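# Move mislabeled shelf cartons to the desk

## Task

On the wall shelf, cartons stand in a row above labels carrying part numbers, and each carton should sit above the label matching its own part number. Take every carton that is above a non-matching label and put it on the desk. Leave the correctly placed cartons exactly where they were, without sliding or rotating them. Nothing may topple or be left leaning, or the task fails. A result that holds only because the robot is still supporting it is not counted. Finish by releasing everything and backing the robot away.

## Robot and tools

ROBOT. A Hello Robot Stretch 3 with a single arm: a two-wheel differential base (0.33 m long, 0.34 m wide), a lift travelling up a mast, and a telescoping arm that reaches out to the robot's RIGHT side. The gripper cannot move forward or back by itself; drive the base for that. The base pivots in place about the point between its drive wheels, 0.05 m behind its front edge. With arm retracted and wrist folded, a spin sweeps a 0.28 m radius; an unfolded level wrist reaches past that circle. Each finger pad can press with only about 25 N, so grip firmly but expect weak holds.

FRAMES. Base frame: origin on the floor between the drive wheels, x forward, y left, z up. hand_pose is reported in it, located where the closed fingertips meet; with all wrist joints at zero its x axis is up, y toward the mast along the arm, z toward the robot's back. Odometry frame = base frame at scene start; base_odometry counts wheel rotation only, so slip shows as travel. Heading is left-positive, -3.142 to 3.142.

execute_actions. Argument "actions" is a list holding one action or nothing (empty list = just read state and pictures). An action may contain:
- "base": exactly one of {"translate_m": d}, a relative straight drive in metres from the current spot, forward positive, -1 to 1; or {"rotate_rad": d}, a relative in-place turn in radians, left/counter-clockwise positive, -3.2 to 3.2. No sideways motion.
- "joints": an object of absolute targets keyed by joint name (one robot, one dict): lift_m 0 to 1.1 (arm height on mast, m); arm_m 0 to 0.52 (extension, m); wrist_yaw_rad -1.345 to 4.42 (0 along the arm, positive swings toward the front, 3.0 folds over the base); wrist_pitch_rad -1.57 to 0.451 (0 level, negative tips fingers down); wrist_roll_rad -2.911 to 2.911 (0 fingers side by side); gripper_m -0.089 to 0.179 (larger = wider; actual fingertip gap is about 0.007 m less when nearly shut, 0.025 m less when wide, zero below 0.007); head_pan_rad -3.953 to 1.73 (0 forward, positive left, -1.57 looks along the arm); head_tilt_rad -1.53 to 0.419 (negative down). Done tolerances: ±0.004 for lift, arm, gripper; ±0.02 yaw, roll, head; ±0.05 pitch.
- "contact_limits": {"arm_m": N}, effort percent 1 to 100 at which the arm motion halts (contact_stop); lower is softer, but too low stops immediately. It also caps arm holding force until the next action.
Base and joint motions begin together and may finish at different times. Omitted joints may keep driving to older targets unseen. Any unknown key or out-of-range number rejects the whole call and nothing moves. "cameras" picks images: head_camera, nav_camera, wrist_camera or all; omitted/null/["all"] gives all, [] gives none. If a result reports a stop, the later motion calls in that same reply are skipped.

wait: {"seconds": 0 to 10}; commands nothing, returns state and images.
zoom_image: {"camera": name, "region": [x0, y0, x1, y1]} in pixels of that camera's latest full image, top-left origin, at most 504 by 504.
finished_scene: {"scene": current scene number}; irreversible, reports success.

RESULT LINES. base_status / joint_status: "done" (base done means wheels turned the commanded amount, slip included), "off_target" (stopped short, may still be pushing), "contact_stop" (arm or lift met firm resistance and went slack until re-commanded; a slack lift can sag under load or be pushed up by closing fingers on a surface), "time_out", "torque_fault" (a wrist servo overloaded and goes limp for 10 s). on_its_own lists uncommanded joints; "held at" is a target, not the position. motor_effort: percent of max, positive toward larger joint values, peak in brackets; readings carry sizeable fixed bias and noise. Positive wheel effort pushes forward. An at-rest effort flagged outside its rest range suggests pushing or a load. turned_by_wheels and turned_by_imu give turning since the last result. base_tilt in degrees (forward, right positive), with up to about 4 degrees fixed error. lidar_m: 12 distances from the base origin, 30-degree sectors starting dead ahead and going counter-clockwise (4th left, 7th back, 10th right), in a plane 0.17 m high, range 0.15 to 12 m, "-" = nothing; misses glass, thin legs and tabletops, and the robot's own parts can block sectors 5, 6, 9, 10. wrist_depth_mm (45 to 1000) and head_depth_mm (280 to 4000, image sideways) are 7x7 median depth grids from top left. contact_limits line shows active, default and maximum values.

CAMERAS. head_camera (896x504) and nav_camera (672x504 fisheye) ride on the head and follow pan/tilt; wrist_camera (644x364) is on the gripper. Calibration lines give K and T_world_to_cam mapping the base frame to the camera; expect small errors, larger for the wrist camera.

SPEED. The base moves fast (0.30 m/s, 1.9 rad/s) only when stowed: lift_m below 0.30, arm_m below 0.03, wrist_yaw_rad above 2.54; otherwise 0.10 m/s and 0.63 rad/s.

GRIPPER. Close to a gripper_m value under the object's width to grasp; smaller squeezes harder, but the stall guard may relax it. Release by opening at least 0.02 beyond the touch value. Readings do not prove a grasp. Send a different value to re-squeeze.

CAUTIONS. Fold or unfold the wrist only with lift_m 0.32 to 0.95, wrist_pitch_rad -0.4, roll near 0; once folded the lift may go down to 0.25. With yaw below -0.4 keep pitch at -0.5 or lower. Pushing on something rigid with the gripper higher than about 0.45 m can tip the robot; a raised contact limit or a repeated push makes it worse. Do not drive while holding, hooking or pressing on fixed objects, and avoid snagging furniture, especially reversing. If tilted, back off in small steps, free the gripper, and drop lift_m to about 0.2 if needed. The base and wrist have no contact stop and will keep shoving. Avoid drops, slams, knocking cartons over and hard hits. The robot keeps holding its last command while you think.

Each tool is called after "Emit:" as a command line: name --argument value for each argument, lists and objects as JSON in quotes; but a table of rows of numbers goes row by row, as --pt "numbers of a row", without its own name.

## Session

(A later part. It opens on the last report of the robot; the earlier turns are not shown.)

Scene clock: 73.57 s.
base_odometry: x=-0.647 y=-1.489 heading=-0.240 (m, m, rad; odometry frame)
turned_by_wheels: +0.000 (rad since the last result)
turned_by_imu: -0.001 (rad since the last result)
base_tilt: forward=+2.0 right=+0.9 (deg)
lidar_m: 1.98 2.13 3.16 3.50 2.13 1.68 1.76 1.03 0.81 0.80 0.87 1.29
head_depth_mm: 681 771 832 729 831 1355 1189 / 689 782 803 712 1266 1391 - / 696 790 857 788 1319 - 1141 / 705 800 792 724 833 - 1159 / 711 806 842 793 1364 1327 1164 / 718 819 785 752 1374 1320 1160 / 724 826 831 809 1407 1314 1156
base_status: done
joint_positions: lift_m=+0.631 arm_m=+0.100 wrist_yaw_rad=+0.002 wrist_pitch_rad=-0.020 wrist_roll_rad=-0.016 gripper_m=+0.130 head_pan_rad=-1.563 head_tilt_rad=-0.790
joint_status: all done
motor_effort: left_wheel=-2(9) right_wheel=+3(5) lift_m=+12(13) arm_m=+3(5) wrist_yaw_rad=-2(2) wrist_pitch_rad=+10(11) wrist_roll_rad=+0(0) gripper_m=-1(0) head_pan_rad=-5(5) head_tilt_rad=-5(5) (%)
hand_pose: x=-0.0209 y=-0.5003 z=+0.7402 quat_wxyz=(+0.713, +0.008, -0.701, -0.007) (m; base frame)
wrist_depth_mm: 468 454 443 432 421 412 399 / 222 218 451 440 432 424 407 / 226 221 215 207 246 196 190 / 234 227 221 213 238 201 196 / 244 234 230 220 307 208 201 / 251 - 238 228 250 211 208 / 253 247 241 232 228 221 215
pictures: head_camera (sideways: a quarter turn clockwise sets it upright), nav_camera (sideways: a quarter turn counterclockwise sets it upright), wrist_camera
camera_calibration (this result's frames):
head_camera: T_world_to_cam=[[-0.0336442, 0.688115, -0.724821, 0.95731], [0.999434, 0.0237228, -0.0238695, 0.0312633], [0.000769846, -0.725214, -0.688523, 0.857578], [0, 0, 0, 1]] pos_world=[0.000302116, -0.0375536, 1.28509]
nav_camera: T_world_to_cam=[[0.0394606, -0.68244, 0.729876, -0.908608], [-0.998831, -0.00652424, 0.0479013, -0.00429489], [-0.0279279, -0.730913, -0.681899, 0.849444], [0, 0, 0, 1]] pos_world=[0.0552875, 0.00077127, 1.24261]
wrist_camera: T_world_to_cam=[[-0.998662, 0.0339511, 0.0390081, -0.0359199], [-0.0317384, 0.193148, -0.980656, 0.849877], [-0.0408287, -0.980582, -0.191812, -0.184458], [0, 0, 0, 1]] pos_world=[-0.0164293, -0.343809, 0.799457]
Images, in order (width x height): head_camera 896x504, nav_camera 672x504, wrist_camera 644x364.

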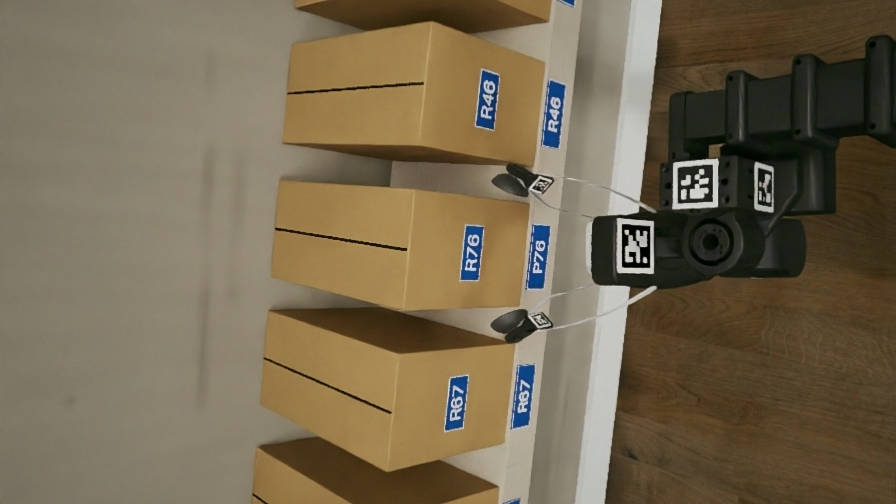

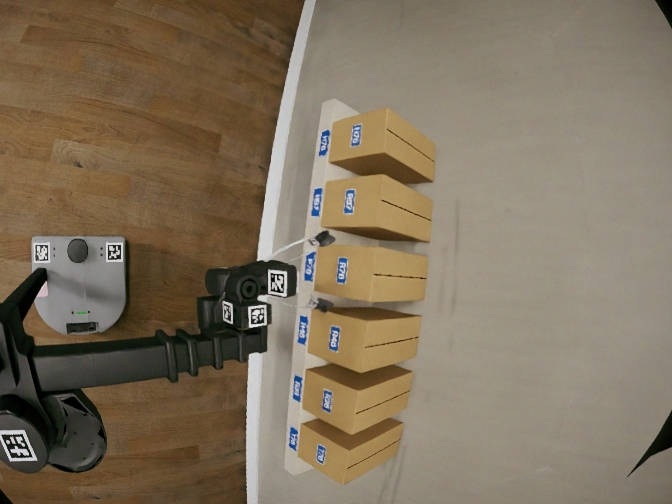

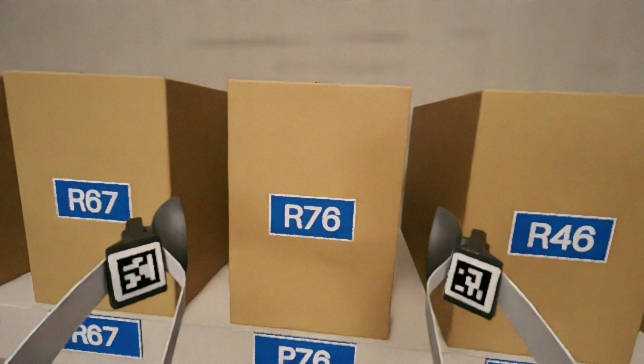

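Emit:
execute_actions --actions '[{"base":{"translate_m":-0.006},"joints":{"gripper_m":0.136,"arm_m":0.15}}]'

Scene clock: 82.63 s.
base_odometry: x=-0.653 y=-1.487 heading=-0.240 (m, m, rad; odometry frame)
turned_by_wheels: +0.000 (rad since the last result)
turned_by_imu: -0.001 (rad since the last result)
base_tilt: forward=+2.0 right=+1.0 (deg)
lidar_m: 1.99 2.15 3.17 3.60 2.13 1.68 1.75 1.03 0.81 0.80 0.86 1.29
head_depth_mm: 682 770 837 746 831 1341 1203 / 688 778 806 712 821 - - / 694 790 850 772 828 - 1177 / 704 798 795 724 - 1285 1174 / 711 808 845 768 1339 1321 1164 / 718 820 787 746 1368 1318 1167 / 726 825 831 801 1401 1315 1155
base_status: done
joint_positions: lift_m=+0.631 arm_m=+0.150 wrist_yaw_rad=+0.002 wrist_pitch_rad=-0.020 wrist_roll_rad=-0.016 gripper_m=+0.136 head_pan_rad=-1.563 head_tilt_rad=-0.790
joint_status: all done
motor_effort: left_wheel=-2(9) right_wheel=+3(5) lift_m=+13(12) arm_m=+3(3) wrist_yaw_rad=-1(2) wrist_pitch_rad=+10(10) wrist_roll_rad=+1(1) gripper_m=+1(100) head_pan_rad=-5(5) head_tilt_rad=-4(5) (%)
hand_pose: x=-0.0209 y=-0.5504 z=+0.7402 quat_wxyz=(+0.713, +0.008, -0.701, -0.007) (m; base frame)
wrist_depth_mm: 416 403 394 384 374 365 356 / 166 199 158 155 379 368 356 / 171 188 161 157 155 160 145 / 178 191 167 163 161 157 149 / 182 180 173 168 165 157 154 / 190 213 179 173 172 161 157 / 196 201 185 179 214 171 163
pictures: head_camera (sideways: a quarter turn clockwise sets it upright), nav_camera (sideways: a quarter turn counterclockwise sets it upright), wrist_camera
camera_calibration (this result's frames):
head_camera: T_world_to_cam=[[-0.0336386, 0.68813, -0.724807, 0.957292], [0.999434, 0.0237151, -0.0238692, 0.0312629], [0.000763773, -0.7252, -0.688538, 0.857597], [0, 0, 0, 1]] pos_world=[0.000301805, -0.0375532, 1.28509]
nav_camera: T_world_to_cam=[[0.0394551, -0.682455, 0.729862, -0.90859], [-0.998831, -0.00651699, 0.0479013, -0.00429492], [-0.027934, -0.730899, -0.681914, 0.849463], [0, 0, 0, 1]] pos_world=[0.0552875, 0.000772067, 1.24261]
wrist_camera: T_world_to_cam=[[-0.99866, 0.0340059, 0.0390081, -0.0342059], [-0.0317278, 0.19315, -0.980656, 0.859536], [-0.0408825, -0.98058, -0.191812, -0.233494], [0, 0, 0, 1]] pos_world=[-0.0164347, -0.393816, 0.799457]
Images, in order (width x height): head_camera 896x504, nav_camera 672x504, wrist_camera 644x364.

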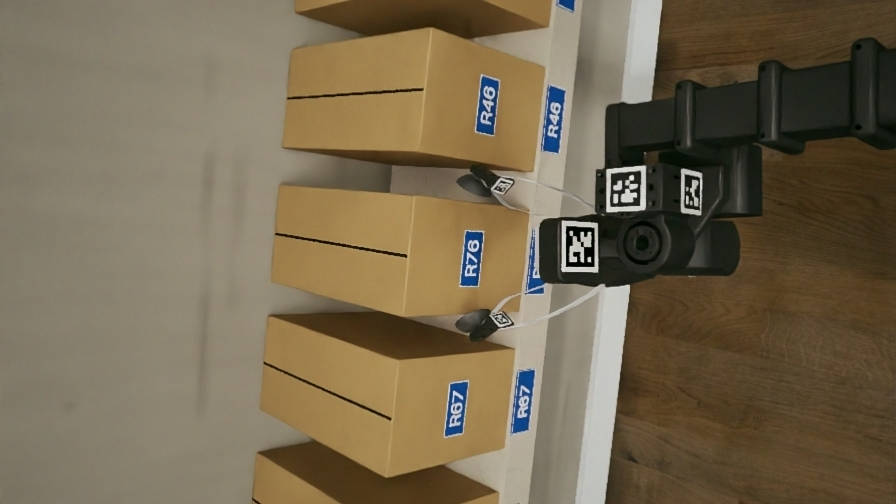

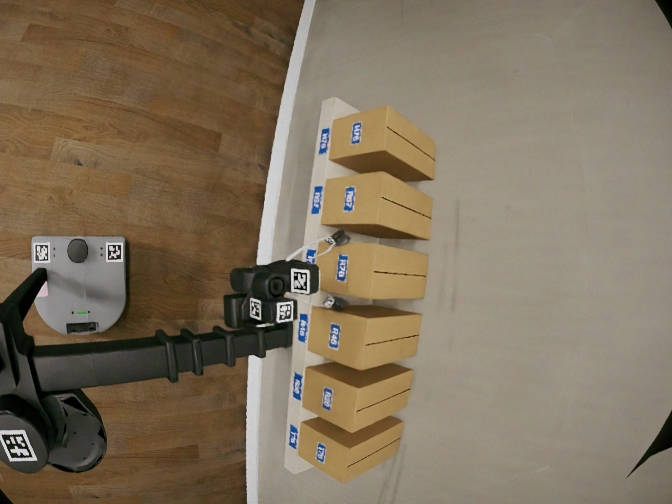

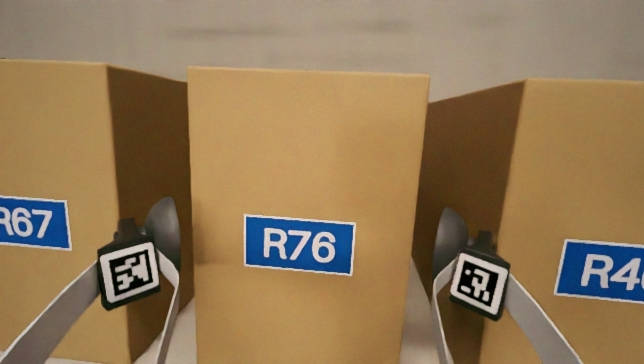

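Emit:
execute_actions --actions '[{"base":{"translate_m":0.003},"joints":{"arm_m":0.2},"contact_limits":{"arm_m":12}}]'

Scene clock: 87.03 s.
base_odometry: x=-0.650 y=-1.488 heading=-0.240 (m, m, rad; odometry frame)
turned_by_wheels: +0.000 (rad since the last result)
turned_by_imu: -0.001 (rad since the last result)
base_tilt: forward=+2.0 right=+0.9 (deg)
lidar_m: 1.99 2.14 3.15 3.60 2.14 1.69 1.76 1.03 0.81 0.80 0.86 1.29
head_depth_mm: 684 771 832 751 827 1346 1204 / 688 779 803 710 812 - - / 697 792 855 764 - 1313 1172 / 703 797 791 728 - 1302 1170 / 713 806 841 780 1348 1335 1174 / 721 818 785 750 1369 1320 1167 / 725 824 830 798 1402 1323 1164
base_status: done
joint_positions: lift_m=+0.631 arm_m=+0.199 wrist_yaw_rad=-0.010 wrist_pitch_rad=-0.023 wrist_roll_rad=-0.016 gripper_m=+0.136 head_pan_rad=-1.563 head_tilt_rad=-0.791
joint_status: all done
motor_effort: left_wheel=-5(9) right_wheel=+7(11) lift_m=+12(12) arm_m=+7(11) wrist_yaw_rad=+6(6) wrist_pitch_rad=+12(12) wrist_roll_rad=+0(0) gripper_m=-17(19) head_pan_rad=-3(5) head_tilt_rad=-4(5) (%)
contact_limits: arm_m 12 (drawing in: default 22, maximum 36; extending or still: default 30, maximum 49)
hand_pose: x=-0.0239 y=-0.5999 z=+0.7396 quat_wxyz=(+0.713, +0.005, -0.701, -0.012) (m; base frame)
wrist_depth_mm: 361 354 345 338 333 323 316 / 134 152 113 110 107 192 109 / 136 154 116 113 110 158 107 / 137 155 120 117 113 167 106 / 137 128 124 121 117 151 108 / - 132 128 124 121 - 111 / 146 172 133 129 126 164 114
pictures: head_camera (sideways: a quarter turn clockwise sets it upright), nav_camera (sideways: a quarter turn counterclockwise sets it upright), wrist_camera
camera_calibration (this result's frames):
head_camera: T_world_to_cam=[[-0.0336442, 0.688832, -0.72414, 0.956422], [0.999434, 0.0237384, -0.0238536, 0.0312426], [0.000758821, -0.724532, -0.68924, 0.858511], [0, 0, 0, 1]] pos_world=[0.000301688, -0.0375369, 1.28505]
nav_camera: T_world_to_cam=[[0.0394606, -0.683162, 0.7292, -0.907727], [-0.99883, -0.00656363, 0.0479024, -0.00429629], [-0.0279389, -0.730238, -0.682622, 0.850383], [0, 0, 0, 1]] pos_world=[0.055287, 0.000829499, 1.24261]
wrist_camera: T_world_to_cam=[[-0.998195, 0.0455775, 0.0390962, -0.0285906], [-0.0294366, 0.196073, -0.980147, 0.869794], [-0.0523384, -0.979529, -0.194378, -0.280112], [0, 0, 0, 1]] pos_world=[-0.0175959, -0.443618, 0.799197]
Images, in order (width x height): head_camera 896x504, nav_camera 672x504, wrist_camera 644x364.

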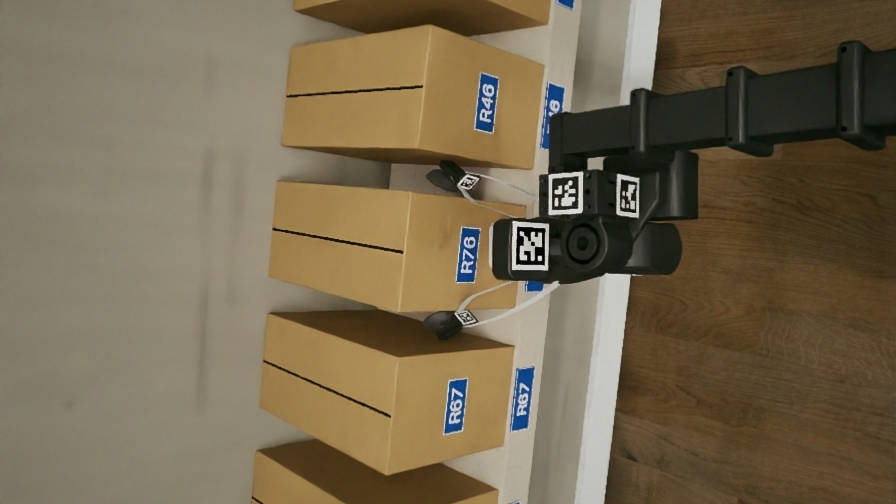

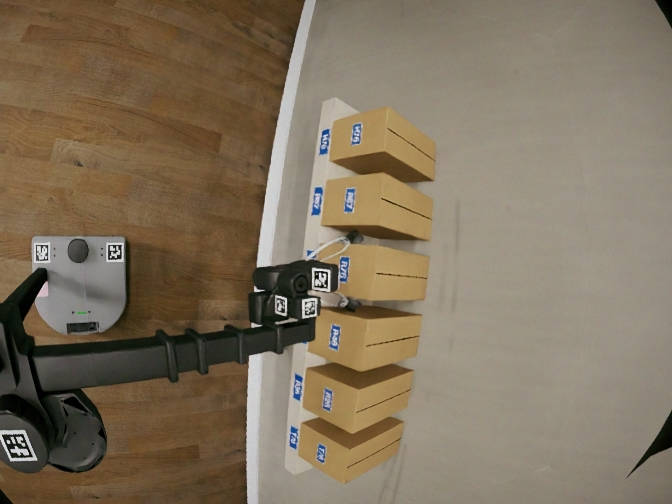

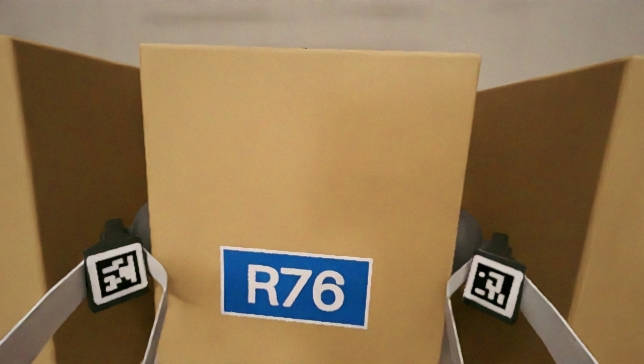

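Emit:
execute_actions --actions '[{"joints":{"gripper_m":0.0}}]' --cameras '["wrist_camera"]'

Emit:
execute_actions --actions '[{"joints":{"lift_m":0.66}}]'

Scene clock: 91.67 s.
base_odometry: x=-0.650 y=-1.488 heading=-0.240 (m, m, rad; odometry frame)
turned_by_wheels: +0.000 (rad since the last result)
turned_by_imu: -0.001 (rad since the last result)
base_tilt: forward=+2.1 right=+0.8 (deg)
lidar_m: 1.99 2.13 3.15 3.47 2.14 1.68 1.76 1.03 0.81 0.80 0.86 1.29
head_depth_mm: 684 771 836 751 829 1347 1206 / 690 777 805 709 813 - - / 698 786 855 766 - 1301 1172 / 705 797 793 727 - 1306 1172 / 711 808 842 781 1346 1325 1169 / 720 817 784 752 1361 1329 1164 / 726 827 829 800 1405 1323 1162
base_status: not commanded
joint_positions: lift_m=+0.631 arm_m=+0.199 wrist_yaw_rad=-0.010 wrist_pitch_rad=-0.023 wrist_roll_rad=-0.016 gripper_m=+0.099 head_pan_rad=-1.563 head_tilt_rad=-0.791
joint_status: gripper_m off_target (ended at +0.099, target +0.000)
motor_effort: left_wheel=-5(5) right_wheel=+8(8) lift_m=+12(12) arm_m=+8(7) wrist_yaw_rad=+6(5) wrist_pitch_rad=+12(12) wrist_roll_rad=+1(1) gripper_m=-99(100) head_pan_rad=-5(3) head_tilt_rad=-5(5) (%)
hand_pose: x=-0.0239 y=-0.5999 z=+0.7396 quat_wxyz=(+0.713, +0.005, -0.701, -0.012) (m; base frame)
wrist_depth_mm: 362 353 346 339 328 322 315 / 134 152 113 110 106 211 109 / 136 153 117 113 110 158 107 / 137 155 120 117 113 167 106 / 139 128 125 121 117 152 108 / - 157 129 125 122 - 111 / 146 172 133 129 126 170 115
pictures: wrist_camera
camera_calibration (this result's frames):
wrist_camera: T_world_to_cam=[[-0.998196, 0.0455696, 0.0390962, -0.0285933], [-0.0294381, 0.196073, -0.980147, 0.869794], [-0.0523306, -0.97953, -0.194378, -0.280112], [0, 0, 0, 1]] pos_world=[-0.0175951, -0.443618, 0.799197]
Images, in order (width x height): wrist_camera 644x364.

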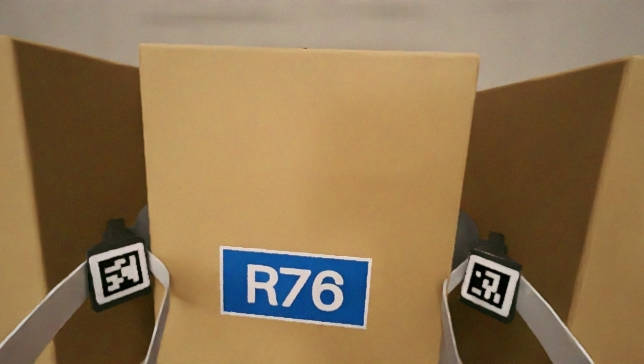

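Scene clock: 92.73 s.
base_odometry: x=-0.650 y=-1.488 heading=-0.240 (m, m, rad; odometry frame)
turned_by_wheels: +0.000 (rad since the last result)
turned_by_imu: +0.000 (rad since the last result)
base_tilt: forward=+2.0 right=+0.8 (deg)
lidar_m: 1.99 2.14 3.16 3.60 2.14 1.69 1.76 1.03 0.82 0.80 0.86 1.29
head_depth_mm: 682 774 833 753 829 1338 1206 / 689 781 805 709 813 - - / 695 792 854 773 - 1307 1178 / 705 798 784 714 - 1304 1171 / 713 807 842 778 1349 1320 1168 / 719 820 780 748 1366 1325 1169 / 728 826 833 800 1404 1320 1163
base_status: not commanded
joint_positions: lift_m=+0.659 arm_m=+0.199 wrist_yaw_rad=-0.010 wrist_pitch_rad=-0.092 wrist_roll_rad=-0.012 gripper_m=+0.088 head_pan_rad=-1.563 head_tilt_rad=-0.791
joint_status: all done
on_its_own: wrist_pitch_rad is at rest, and its effort (+51) is outside its rest range (-20 to +32); gripper_m moved -0.011 toward your old target +0.000
motor_effort: left_wheel=-7(7) right_wheel=+10(10) lift_m=+50(49) arm_m=+8(8) wrist_yaw_rad=+6(7) wrist_pitch_rad=+51(51) wrist_roll_rad=-2(2) gripper_m=-99(100) head_pan_rad=-5(3) head_tilt_rad=-3(4) (%)
hand_pose: x=-0.0240 y=-0.5972 z=+0.7502 quat_wxyz=(+0.711, +0.029, -0.702, -0.036) (m; base frame)
wrist_depth_mm: 359 349 345 331 320 315 309 / 256 152 111 108 105 318 317 / 136 153 115 112 109 158 107 / 138 156 119 116 112 165 106 / 140 128 124 120 117 151 110 / 138 134 129 125 122 - 114 / 147 173 135 131 127 168 118
pictures: head_camera (sideways: a quarter turn clockwise sets it upright), nav_camera (sideways: a quarter turn counterclockwise sets it upright), wrist_camera
camera_calibration (this result's frames):
head_camera: T_world_to_cam=[[-0.0336439, 0.688832, -0.72414, 0.956423], [0.999434, 0.0237381, -0.0238536, 0.0312426], [0.000758562, -0.724533, -0.68924, 0.858511], [0, 0, 0, 1]] pos_world=[0.000301675, -0.0375369, 1.28505]
nav_camera: T_world_to_cam=[[0.0394604, -0.683161, 0.7292, -0.907727], [-0.99883, -0.00656327, 0.0479024, -0.00429629], [-0.0279392, -0.730238, -0.682622, 0.850383], [0, 0, 0, 1]] pos_world=[0.055287, 0.000829478, 1.24261]
wrist_camera: T_world_to_cam=[[-0.998318, 0.0434733, 0.0383486, -0.0299048], [-0.0255711, 0.263445, -0.964336, 0.908157], [-0.0520255, -0.963694, -0.26189, -0.215249], [0, 0, 0, 1]] pos_world=[-0.0178304, -0.445384, 0.820543]
Images, in order (width x height): head_camera 896x504, nav_camera 672x504, wrist_camera 644x364.

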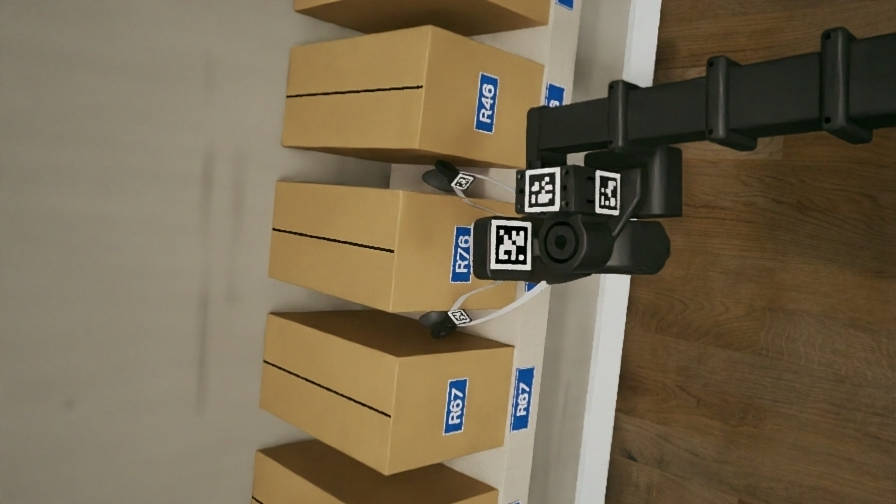

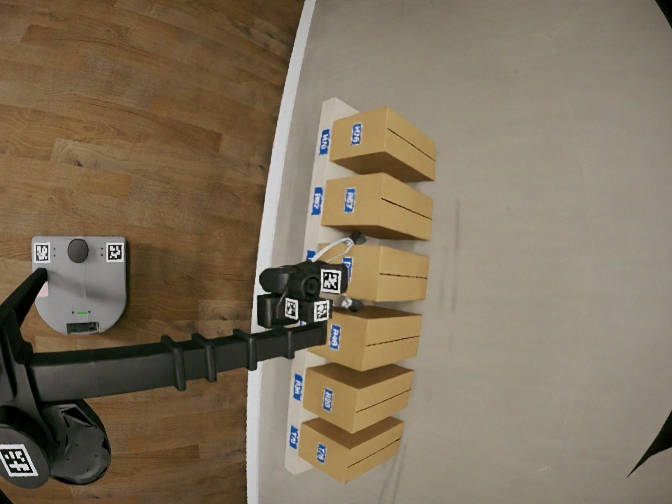

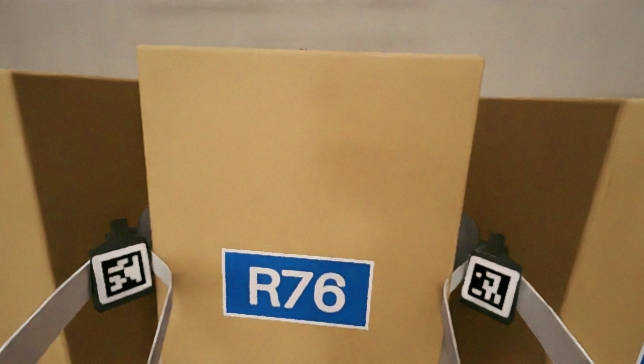

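Emit:
execute_actions --actions '[{"joints":{"lift_m":0.70}}]'

Scene clock: 99.57 s.
base_odometry: x=-0.650 y=-1.488 heading=-0.240 (m, m, rad; odometry frame)
turned_by_wheels: +0.000 (rad since the last result)
turned_by_imu: -0.012 (rad since the last result)
base_tilt: forward=+1.9 right=+0.8 (deg)
lidar_m: 1.99 2.13 3.12 3.49 2.12 1.68 1.76 1.04 0.82 0.80 0.86 1.28
head_depth_mm: 683 774 838 748 835 1358 - / 693 783 806 709 - - 1181 / 697 790 847 734 - 1323 1178 / 705 799 757 693 - 1335 1174 / 712 807 823 772 1347 1328 1168 / 719 812 786 747 1373 1319 1165 / 726 828 830 808 1394 1320 1160
base_status: not commanded
joint_positions: lift_m=+0.699 arm_m=+0.199 wrist_yaw_rad=+0.006 wrist_pitch_rad=-0.133 wrist_roll_rad=-0.025 gripper_m=+0.097 head_pan_rad=-1.563 head_tilt_rad=-0.791
joint_status: all done
on_its_own: gripper_m is held at +0.096, not at your +0.000, by its stall guard, which is still easing; arm_m is at rest, and its effort (+15) is outside its rest range (-14 to +14); wrist_pitch_rad is at rest, and its effort (+73) is outside its rest range (-20 to +32)
motor_effort: left_wheel=-3(8) right_wheel=+3(11) lift_m=+50(51) arm_m=+15(15) wrist_yaw_rad=-4(6) wrist_pitch_rad=+73(74) wrist_roll_rad=+6(7) gripper_m=-78(80) head_pan_rad=-4(5) head_tilt_rad=-5(5) (%)
hand_pose: x=-0.0199 y=-0.5944 z=+0.7800 quat_wxyz=(+0.715, +0.050, -0.696, -0.044) (m; base frame)
wrist_depth_mm: 360 351 340 331 321 314 306 / 374 359 113 111 109 325 321 / 163 165 117 113 110 265 325 / 141 160 120 116 113 163 128 / 141 127 123 119 116 146 111 / - 129 126 122 119 132 116 / 155 170 130 125 123 160 122
pictures: head_camera (sideways: a quarter turn clockwise sets it upright), nav_camera (sideways: a quarter turn counterclockwise sets it upright), wrist_camera
camera_calibration (this result's frames):
head_camera: T_world_to_cam=[[-0.0336441, 0.688832, -0.72414, 0.956423], [0.999434, 0.0237383, -0.0238536, 0.0312426], [0.000758735, -0.724533, -0.68924, 0.858511], [0, 0, 0, 1]] pos_world=[0.000301684, -0.0375369, 1.28505]
nav_camera: T_world_to_cam=[[0.0394606, -0.683161, 0.7292, -0.907728], [-0.99883, -0.00656351, 0.0479024, -0.00429629], [-0.027939, -0.730238, -0.682621, 0.850383], [0, 0, 0, 1]] pos_world=[0.055287, 0.000829486, 1.24261]
wrist_camera: T_world_to_cam=[[-0.998361, 0.0239946, 0.0519607, -0.0492684], [-0.0423132, 0.301889, -0.952404, 0.94943], [-0.0385389, -0.953041, -0.300379, -0.16791], [0, 0, 0, 1]] pos_world=[-0.0154853, -0.445466, 0.856364]
Images, in order (width x height): head_camera 896x504, nav_camera 672x504, wrist_camera 644x364.

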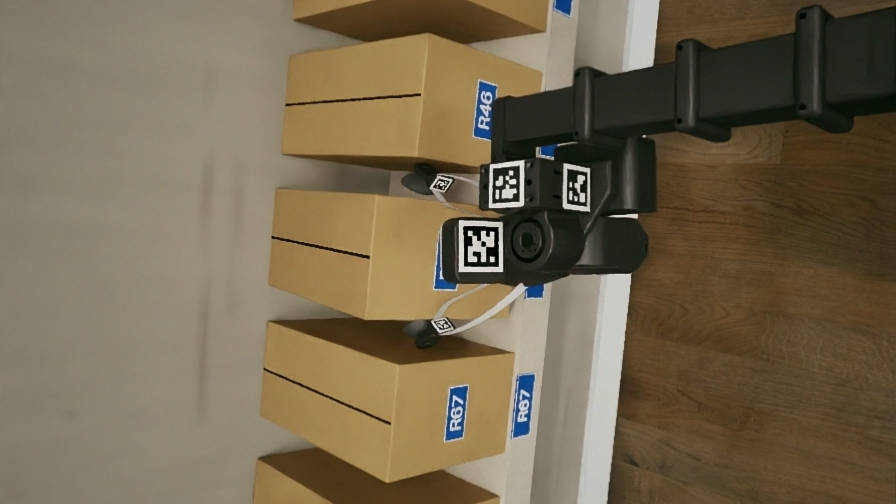

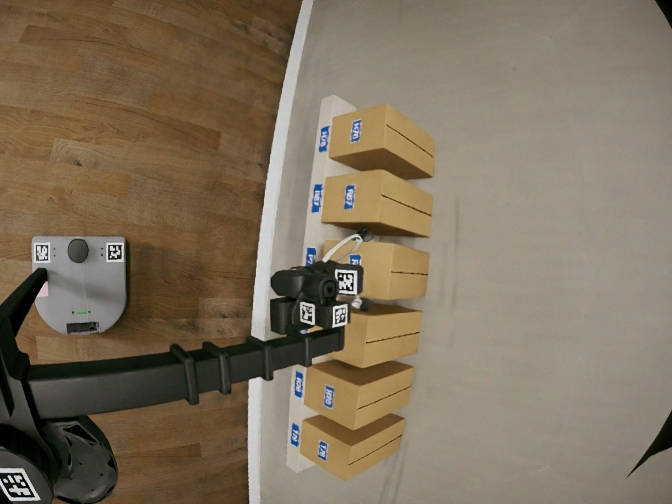

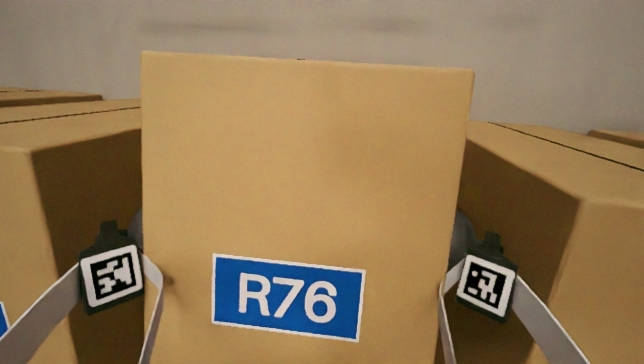

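Emit:
execute_actions --actions '[{"joints":{"lift_m":0.635}}]' --cameras '[]'

Emit:
execute_actions --actions '[{"joints":{"gripper_m":0.134}}]' --cameras '[]'

Emit:
execute_actions --actions '[{"joints":{"arm_m":0.05}}]' --cameras '[]'

Emit:
execute_actions --actions '[{"joints":{"lift_m":1.05,"wrist_pitch_rad":-1.57}}]' --cameras '[]'

Emit:
execute_actions --actions '[{"joints":{"arm_m":0.4}}]'

Scene clock: 110.30 s.
base_odometry: x=-0.650 y=-1.488 heading=-0.240 (m, m, rad; odometry frame)
turned_by_wheels: +0.000 (rad since the last result)
turned_by_imu: -0.002 (rad since the last result)
base_tilt: forward=+2.0 right=+0.7 (deg)
lidar_m: 1.99 2.13 3.12 3.49 2.11 1.69 1.75 1.04 0.82 0.80 0.86 1.27
head_depth_mm: 687 772 834 745 1254 1349 1204 / 693 780 806 713 817 - - / 697 790 850 767 - 1300 1176 / 705 800 795 716 - 1310 1170 / 710 809 858 777 1341 1324 1173 / 718 818 784 747 1370 1317 1162 / 723 824 831 810 1399 1316 1170
base_status: not commanded
joint_positions: lift_m=+0.644 arm_m=+0.199 wrist_yaw_rad=+0.000 wrist_pitch_rad=-0.093 wrist_roll_rad=-0.017 gripper_m=+0.106 head_pan_rad=-1.563 head_tilt_rad=-0.791
joint_status: lift_m contact_stop (moved -0.056 of -0.064)
on_its_own: wrist_pitch_rad is held at -0.143, not at your +0.000, by its stall guard, which is not easing now; gripper_m is held at +0.105, not at your +0.000, by its stall guard, which is not easing now; lift_m is slack since a contact_stop, until your next command for it (your +0.635 is given up); wrist_pitch_rad is at rest, and its effort (-28) is outside its rest range (-20 to +32)
motor_effort: left_wheel=-3(3) right_wheel=+3(3) lift_m=+29(44) arm_m=+5(6) wrist_yaw_rad=+0(4) wrist_pitch_rad=-28(33) wrist_roll_rad=+2(6) gripper_m=-55(62) head_pan_rad=-4(3) head_tilt_rad=-4(4) (%)
hand_pose: x=-0.0215 y=-0.5973 z=+0.7344 quat_wxyz=(+0.713, +0.033, -0.700, -0.033) (m; base frame)
wrist_depth_mm: 356 345 337 331 323 316 310 / 140 112 109 107 105 155 106 / 141 160 113 111 109 152 104 / 143 162 119 116 114 160 104 / 145 126 124 121 119 146 108 / - 134 130 127 125 134 113 / 153 179 137 134 132 162 117
pictures: none
No camera images: the call's "cameras" was empty. Leave "cameras" out to get every camera's image.

not run: a stop came earlier in this reply.

not run: a stop came earlier in this reply.

not run: a stop came earlier in this reply.

not run: a stop came earlier in this reply.

Emit:
execute_actions --actions '[{"joints":{"gripper_m":0.134,"lift_m":0.65,"wrist_pitch_rad":0}}]' --cameras '[]'

Emit:
execute_actions --actions '[{"joints":{"arm_m":0.03}}]' --cameras '[]'

Emit:
execute_actions --actions '[{"joints":{"lift_m":1.05,"wrist_pitch_rad":-1.57}}]' --cameras '[]'

Emit:
execute_actions --actions '[{"joints":{"arm_m":0.4}}]'

Scene clock: 114.87 s.
base_odometry: x=-0.650 y=-1.488 heading=-0.240 (m, m, rad; odometry frame)
turned_by_wheels: +0.000 (rad since the last result)
turned_by_imu: +0.000 (rad since the last result)
base_tilt: forward=+2.0 right=+0.8 (deg)
lidar_m: 1.99 2.13 3.12 3.46 2.12 1.68 1.76 1.04 0.81 0.80 0.86 1.28
head_depth_mm: 684 771 838 742 834 1347 1205 / 690 782 802 711 815 - - / 698 789 850 789 - 1312 1175 / 704 797 785 711 - 1304 1172 / 711 805 844 777 1351 1326 1169 / 718 815 783 746 1366 1322 1167 / 724 822 831 805 1397 1320 1159
base_status: not commanded
joint_positions: lift_m=+0.649 arm_m=+0.199 wrist_yaw_rad=+0.010 wrist_pitch_rad=-0.050 wrist_roll_rad=-0.012 gripper_m=+0.134 head_pan_rad=-1.563 head_tilt_rad=-0.791
joint_status: all done
motor_effort: left_wheel=+3(4) right_wheel=-5(5) lift_m=+47(50) arm_m=+6(6) wrist_yaw_rad=-6(7) wrist_pitch_rad=+27(49) wrist_roll_rad=-2(5) gripper_m=-24(100) head_pan_rad=-5(3) head_tilt_rad=-5(4) (%)
hand_pose: x=-0.0188 y=-0.5991 z=+0.7510 quat_wxyz=(+0.712, +0.022, -0.702, -0.014) (m; base frame)
wrist_depth_mm: 364 353 344 334 327 317 309 / 369 154 111 109 107 328 318 / 138 156 115 112 109 158 107 / 140 158 118 116 112 168 106 / 139 126 123 119 117 152 107 / - 131 127 124 121 - 110 / 149 166 132 129 126 171 113
pictures: none
No camera images: the call's "cameras" was empty. Leave "cameras" out to get every camera's image.

Scene clock: 117.37 s.
base_odometry: x=-0.650 y=-1.488 heading=-0.240 (m, m, rad; odometry frame)
turned_by_wheels: +0.000 (rad since the last result)
turned_by_imu: -0.001 (rad since the last result)
base_tilt: forward=+2.1 right=+0.8 (deg)
lidar_m: 1.99 2.14 3.13 3.49 2.11 1.68 1.76 1.04 0.81 0.80 0.86 1.27
head_depth_mm: 683 770 834 738 833 1339 1202 / 690 778 798 710 1273 1342 - / 697 788 871 683 652 1363 - / 704 797 879 635 616 - - / 712 803 873 831 675 1323 1167 / 716 814 778 745 1373 1329 1165 / 719 824 829 806 1389 1313 1162
base_status: not commanded
joint_positions: lift_m=+0.649 arm_m=+0.030 wrist_yaw_rad=+0.000 wrist_pitch_rad=-0.026 wrist_roll_rad=-0.013 gripper_m=+0.134 head_pan_rad=-1.563 head_tilt_rad=-0.791
joint_status: all done
motor_effort: left_wheel=+0(3) right_wheel=+1(5) lift_m=+46(47) arm_m=-4(5) wrist_yaw_rad=+0(6) wrist_pitch_rad=+14(27) wrist_roll_rad=-2(2) gripper_m=-10(23) head_pan_rad=-4(4) head_tilt_rad=-3(3) (%)
hand_pose: x=-0.0213 y=-0.4308 z=+0.7571 quat_wxyz=(+0.712, +0.010, -0.702, -0.009) (m; base frame)
wrist_depth_mm: 530 519 503 493 487 478 464 / 543 536 120 120 486 484 471 / 310 289 123 122 122 261 290 / 318 298 126 126 125 268 271 / 334 305 130 129 128 276 273 / 330 135 133 132 132 281 282 / 660 331 137 136 137 293 284
pictures: none
No camera images: the call's "cameras" was empty. Leave "cameras" out to get every camera's image.

Scene clock: 121.83 s.
base_odometry: x=-0.650 y=-1.488 heading=-0.240 (m, m, rad; odometry frame)
turned_by_wheels: +0.000 (rad since the last result)
turned_by_imu: -0.001 (rad since the last result)
base_tilt: forward=+1.9 right=+0.9 (deg)
lidar_m: 1.99 2.13 3.10 3.49 2.12 1.69 - - - 0.84 0.86 1.27
head_depth_mm: - - - - 1289 1348 1159 / - - - - - - 1157 / - - - - - - 1161 / 706 804 906 - - - 1168 / 709 808 871 857 1303 1322 1171 / 717 816 782 747 1363 1321 1131 / 722 823 831 807 1392 1315 1161
base_status: not commanded
joint_positions: lift_m=+1.049 arm_m=+0.030 wrist_yaw_rad=+0.000 wrist_pitch_rad=-1.565 wrist_roll_rad=-0.013 gripper_m=+0.134 head_pan_rad=-1.563 head_tilt_rad=-0.791
joint_status: all done
motor_effort: left_wheel=-1(1) right_wheel=+1(2) lift_m=+45(47) arm_m=-3(3) wrist_yaw_rad=+0(0) wrist_pitch_rad=-3(14) wrist_roll_rad=-1(1) gripper_m=+0(9) head_pan_rad=-5(4) head_tilt_rad=-3(4) (%)
hand_pose: x=-0.0216 y=-0.1527 z=+0.9316 quat_wxyz=(+0.505, +0.502, -0.498, -0.496) (m; base frame)
wrist_depth_mm: 988 - - - - - - / - - - - - - - / - - - - - - - / - - - 747 - - - / - - - 767 - - - / - - - - - - - / - - - - - - -
pictures: none
No camera images: the call's "cameras" was empty. Leave "cameras" out to get every camera's image.

Scene clock: 125.77 s.
base_odometry: x=-0.650 y=-1.488 heading=-0.240 (m, m, rad; odometry frame)
turned_by_wheels: +0.000 (rad since the last result)
turned_by_imu: -0.001 (rad since the last result)
base_tilt: forward=+2.0 right=+0.8 (deg)
lidar_m: 1.99 2.14 3.12 3.48 2.11 1.68 - - - 0.84 0.86 1.27
head_depth_mm: 685 772 832 736 834 1347 1181 / 699 782 803 710 1275 1342 1185 / 710 800 901 860 1299 1334 1176 / 695 830 918 900 1328 1326 1170 / 710 805 869 858 1340 1329 1170 / 716 814 782 746 1372 1321 1160 / 726 823 830 808 1394 1318 1167
base_status: not commanded
joint_positions: lift_m=+1.049 arm_m=+0.400 wrist_yaw_rad=+0.000 wrist_pitch_rad=-1.566 wrist_roll_rad=-0.013 gripper_m=+0.134 head_pan_rad=-1.563 head_tilt_rad=-0.791
joint_status: all done
motor_effort: left_wheel=+0(0) right_wheel=+2(2) lift_m=+45(45) arm_m=+3(3) wrist_yaw_rad=+0(1) wrist_pitch_rad=-3(4) wrist_roll_rad=-1(2) gripper_m=+0(1) head_pan_rad=-4(4) head_tilt_rad=-4(4) (%)
hand_pose: x=-0.0216 y=-0.5218 z=+0.9316 quat_wxyz=(+0.505, +0.502, -0.498, -0.496) (m; base frame)
wrist_depth_mm: 240 240 369 412 354 251 253 / 246 249 403 426 324 257 262 / - 264 431 434 298 264 272 / - - - - - 271 275 / - - - - - - - / - - - 808 - - - / - - - 834 - - -
pictures: head_camera (sideways: a quarter turn clockwise sets it upright), nav_camera (sideways: a quarter turn counterclockwise sets it upright), wrist_camera
camera_calibration (this result's frames):
head_camera: T_world_to_cam=[[-0.0335639, 0.689372, -0.72363, 0.955757], [0.999436, 0.0236337, -0.0238417, 0.0312271], [0.000666261, -0.724022, -0.689776, 0.859209], [0, 0, 0, 1]] pos_world=[0.000296999, -0.0375237, 1.28502]
nav_camera: T_world_to_cam=[[0.0393811, -0.683706, 0.728694, -0.907067], [-0.998831, -0.0064768, 0.0479032, -0.00429729], [-0.0280321, -0.729729, -0.683162, 0.851087], [0, 0, 0, 1]] pos_world=[0.0552868, 0.000867352, 1.24261]
wrist_camera: T_world_to_cam=[[-0.998679, -0.034906, 0.0377062, -0.0780802], [-0.0280793, 0.985312, 0.168437, 0.38462], [-0.0430318, 0.167156, -0.984991, 1.16895], [0, 0, 0, 1]] pos_world=[-0.0168752, -0.577093, 1.08956]
Images, in order (width x height): head_camera 896x504, nav_camera 672x504, wrist_camera 644x364.

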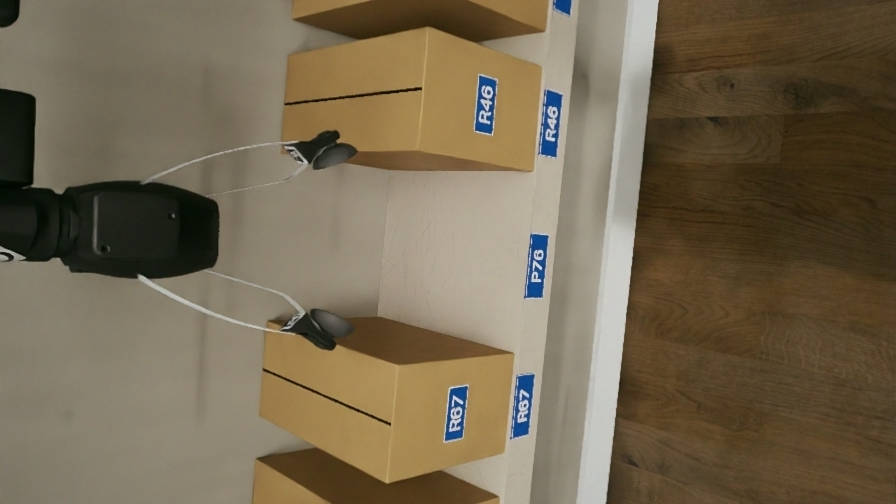

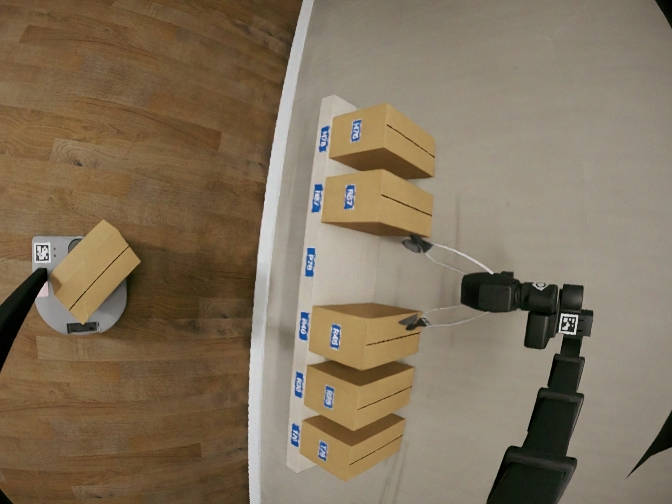

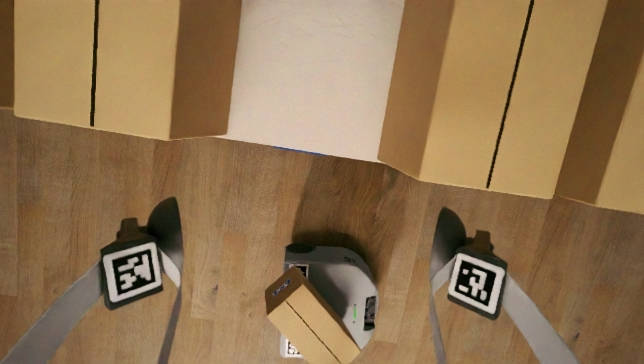

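Emit:
execute_actions --actions '[{"joints":{"arm_m":0.0,"lift_m":0.9,"wrist_pitch_rad":-1.57,"head_tilt_rad":-1.5,"head_pan_rad":-1.2}}]'

Scene clock: 138.87 s.
base_odometry: x=-0.650 y=-1.488 heading=-0.240 (m, m, rad; odometry frame)
turned_by_wheels: +0.000 (rad since the last result)
turned_by_imu: -0.001 (rad since the last result)
base_tilt: forward=+2.0 right=+0.8 (deg)
lidar_m: 1.99 2.14 3.12 3.47 2.12 1.68 - - - 0.84 0.86 1.27
head_depth_mm: - - - 1276 1249 1225 1207 / 1156 - - 1272 1244 1219 1208 / 1241 1298 1284 929 905 1226 1207 / 1324 1301 1294 918 913 1220 - / 1319 1300 1282 1262 1245 1226 1200 / 1322 1311 1288 1249 1240 1217 1192 / 1323 1302 1274 1261 1233 1219 1193
base_status: not commanded
joint_positions: lift_m=+0.901 arm_m=+0.000 wrist_yaw_rad=+0.000 wrist_pitch_rad=-1.566 wrist_roll_rad=-0.013 gripper_m=+0.134 head_pan_rad=-1.207 head_tilt_rad=-1.483
joint_status: all done
motor_effort: left_wheel=-1(1) right_wheel=+2(2) lift_m=+12(43) arm_m=-3(3) wrist_yaw_rad=-1(0) wrist_pitch_rad=-3(3) wrist_roll_rad=-2(1) gripper_m=-1(0) head_pan_rad=+3(32) head_tilt_rad=-8(40) (%)
hand_pose: x=-0.0216 y=-0.1224 z=+0.7831 quat_wxyz=(+0.504, +0.502, -0.497, -0.496) (m; base frame)
wrist_depth_mm: 852 848 864 875 873 871 887 / 886 898 902 874 895 905 940 / 907 907 902 914 949 926 963 / 923 941 931 600 980 997 953 / 955 958 951 617 998 981 - / 968 - - - - - - / - - - - - - -
pictures: head_camera (sideways: a quarter turn clockwise sets it upright), nav_camera (sideways: a quarter turn counterclockwise sets it upright), wrist_camera
camera_calibration (this result's frames):
head_camera: T_world_to_cam=[[-0.380091, 0.917429, -0.117711, 0.168637], [0.924188, 0.381851, -0.00811283, 0.0111939], [0.037505, -0.111871, -0.993015, 1.25298], [0, 0, 0, 1]] pos_world=[0.00675931, -0.0188157, 1.26417]
nav_camera: T_world_to_cam=[[0.385174, -0.914312, 0.125197, -0.12309], [-0.922743, -0.383579, 0.0375849, 0.00871188], [0.0136585, -0.130001, -0.99142, 1.25137], [0, 0, 0, 1]] pos_world=[0.0383581, 0.0534781, 1.25571]
wrist_camera: T_world_to_cam=[[-0.998679, -0.0349251, 0.0376885, -0.0585264], [-0.028079, 0.985226, 0.168943, 0.0156246], [-0.043032, 0.167661, -0.984905, 0.955921], [0, 0, 0, 1]] pos_world=[-0.0168752, -0.177709, 0.941057]
Images, in order (width x height): head_camera 896x504, nav_camera 672x504, wrist_camera 644x364.

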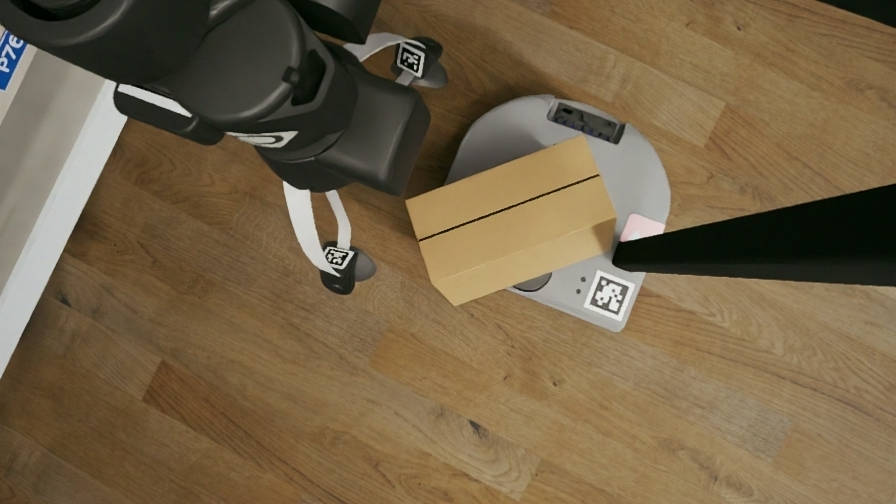

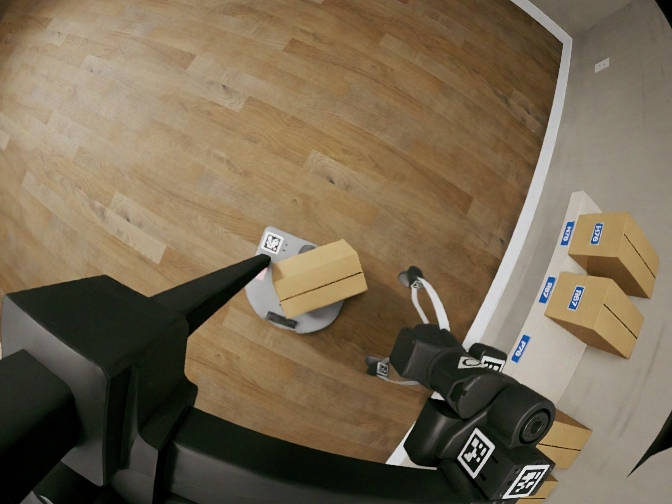

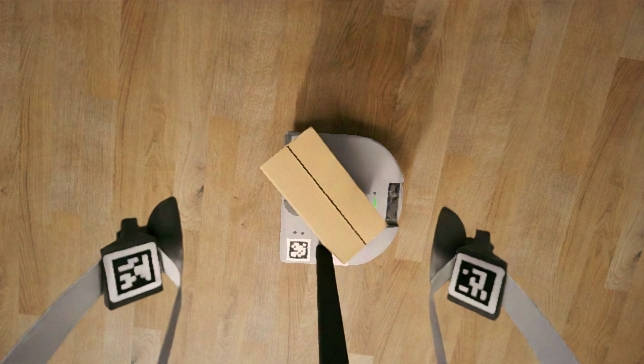

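Emit:
execute_actions --actions '[{"joints":{"wrist_yaw_rad":0.73,"lift_m":0.6}}]'

Scene clock: 151.93 s.
base_odometry: x=-0.650 y=-1.488 heading=-0.240 (m, m, rad; odometry frame)
turned_by_wheels: +0.000 (rad since the last result)
turned_by_imu: -0.001 (rad since the last result)
base_tilt: forward=+1.9 right=+0.8 (deg)
lidar_m: 1.99 2.13 3.12 3.48 2.12 1.68 - - - 0.84 0.86 1.28
head_depth_mm: 1100 1312 1295 - 1243 - - / 1171 1309 1310 - - - - / 1244 1312 1302 918 903 - - / 1323 1309 1289 932 913 - - / 1322 1304 1283 1259 1243 1220 1204 / 1329 1305 1278 1269 1235 1211 1201 / 1330 1300 1282 1258 1236 1214 1201
base_status: not commanded
joint_positions: lift_m=+0.601 arm_m=+0.000 wrist_yaw_rad=+0.727 wrist_pitch_rad=-1.566 wrist_roll_rad=-0.013 gripper_m=+0.134 head_pan_rad=-1.207 head_tilt_rad=-1.483
joint_status: all done
motor_effort: left_wheel=-1(1) right_wheel=+1(1) lift_m=+12(12) arm_m=-3(3) wrist_yaw_rad=+2(2) wrist_pitch_rad=-3(3) wrist_roll_rad=-2(2) gripper_m=-1(1) head_pan_rad=+4(3) head_tilt_rad=-7(8) (%)
hand_pose: x=-0.0368 y=-0.1283 z=+0.4831 quat_wxyz=(+0.648, +0.646, -0.287, -0.284) (m; base frame)
wrist_depth_mm: 587 580 596 601 598 606 615 / 607 603 607 611 620 619 632 / 615 621 611 629 634 648 644 / 625 637 289 304 658 652 651 / 647 640 294 311 661 671 688 / 670 - 304 320 686 702 707 / 679 691 314 334 724 708 732
pictures: head_camera (sideways: a quarter turn clockwise sets it upright), nav_camera (sideways: a quarter turn counterclockwise sets it upright), wrist_camera
camera_calibration (this result's frames):
head_camera: T_world_to_cam=[[-0.380091, 0.917429, -0.117711, 0.168637], [0.924188, 0.381851, -0.00811283, 0.0111939], [0.037505, -0.111871, -0.993015, 1.25298], [0, 0, 0, 1]] pos_world=[0.00675931, -0.0188157, 1.26417]
nav_camera: T_world_to_cam=[[0.385174, -0.914312, 0.125197, -0.12309], [-0.922743, -0.383579, 0.0375849, 0.00871188], [0.0136585, -0.130001, -0.99142, 1.25137], [0, 0, 0, 1]] pos_world=[0.0383581, 0.0534781, 1.25571]
wrist_camera: T_world_to_cam=[[-0.72325, -0.689557, 0.0376885, -0.136422], [-0.675503, 0.717742, 0.168943, 0.013585], [-0.143546, 0.0967291, -0.984905, 0.647994], [0, 0, 0, 1]] pos_world=[0.0035269, -0.166501, 0.641059]
Images, in order (width x height): head_camera 896x504, nav_camera 672x504, wrist_camera 644x364.

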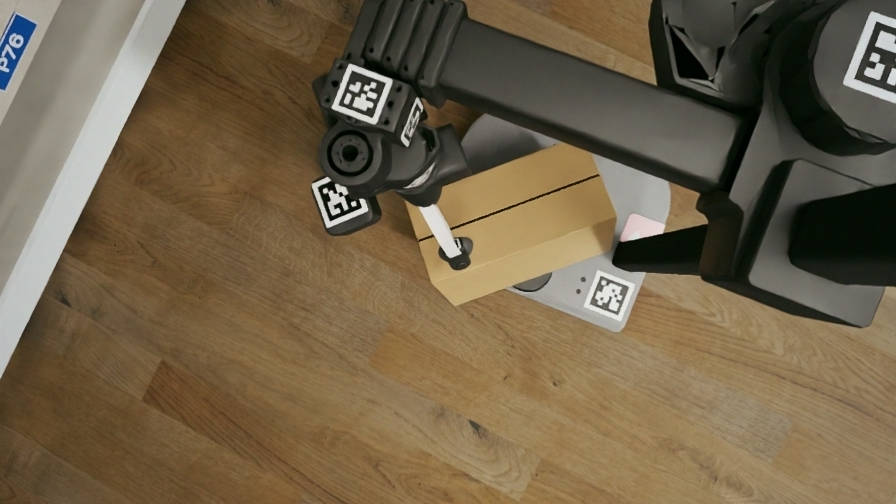

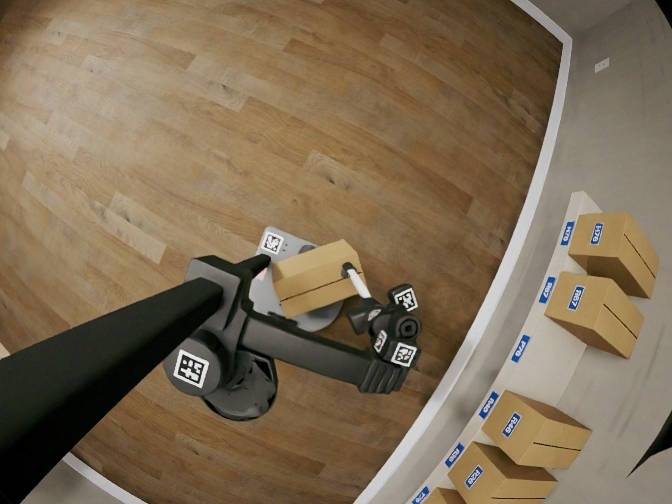

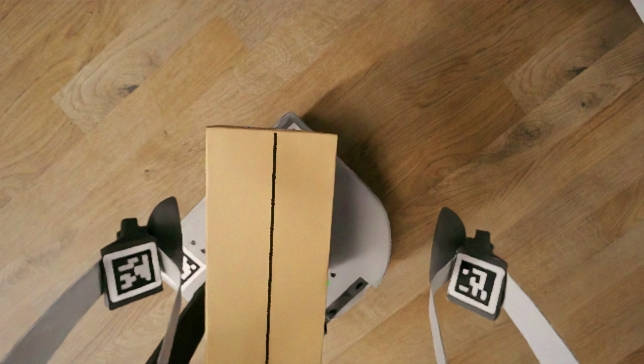

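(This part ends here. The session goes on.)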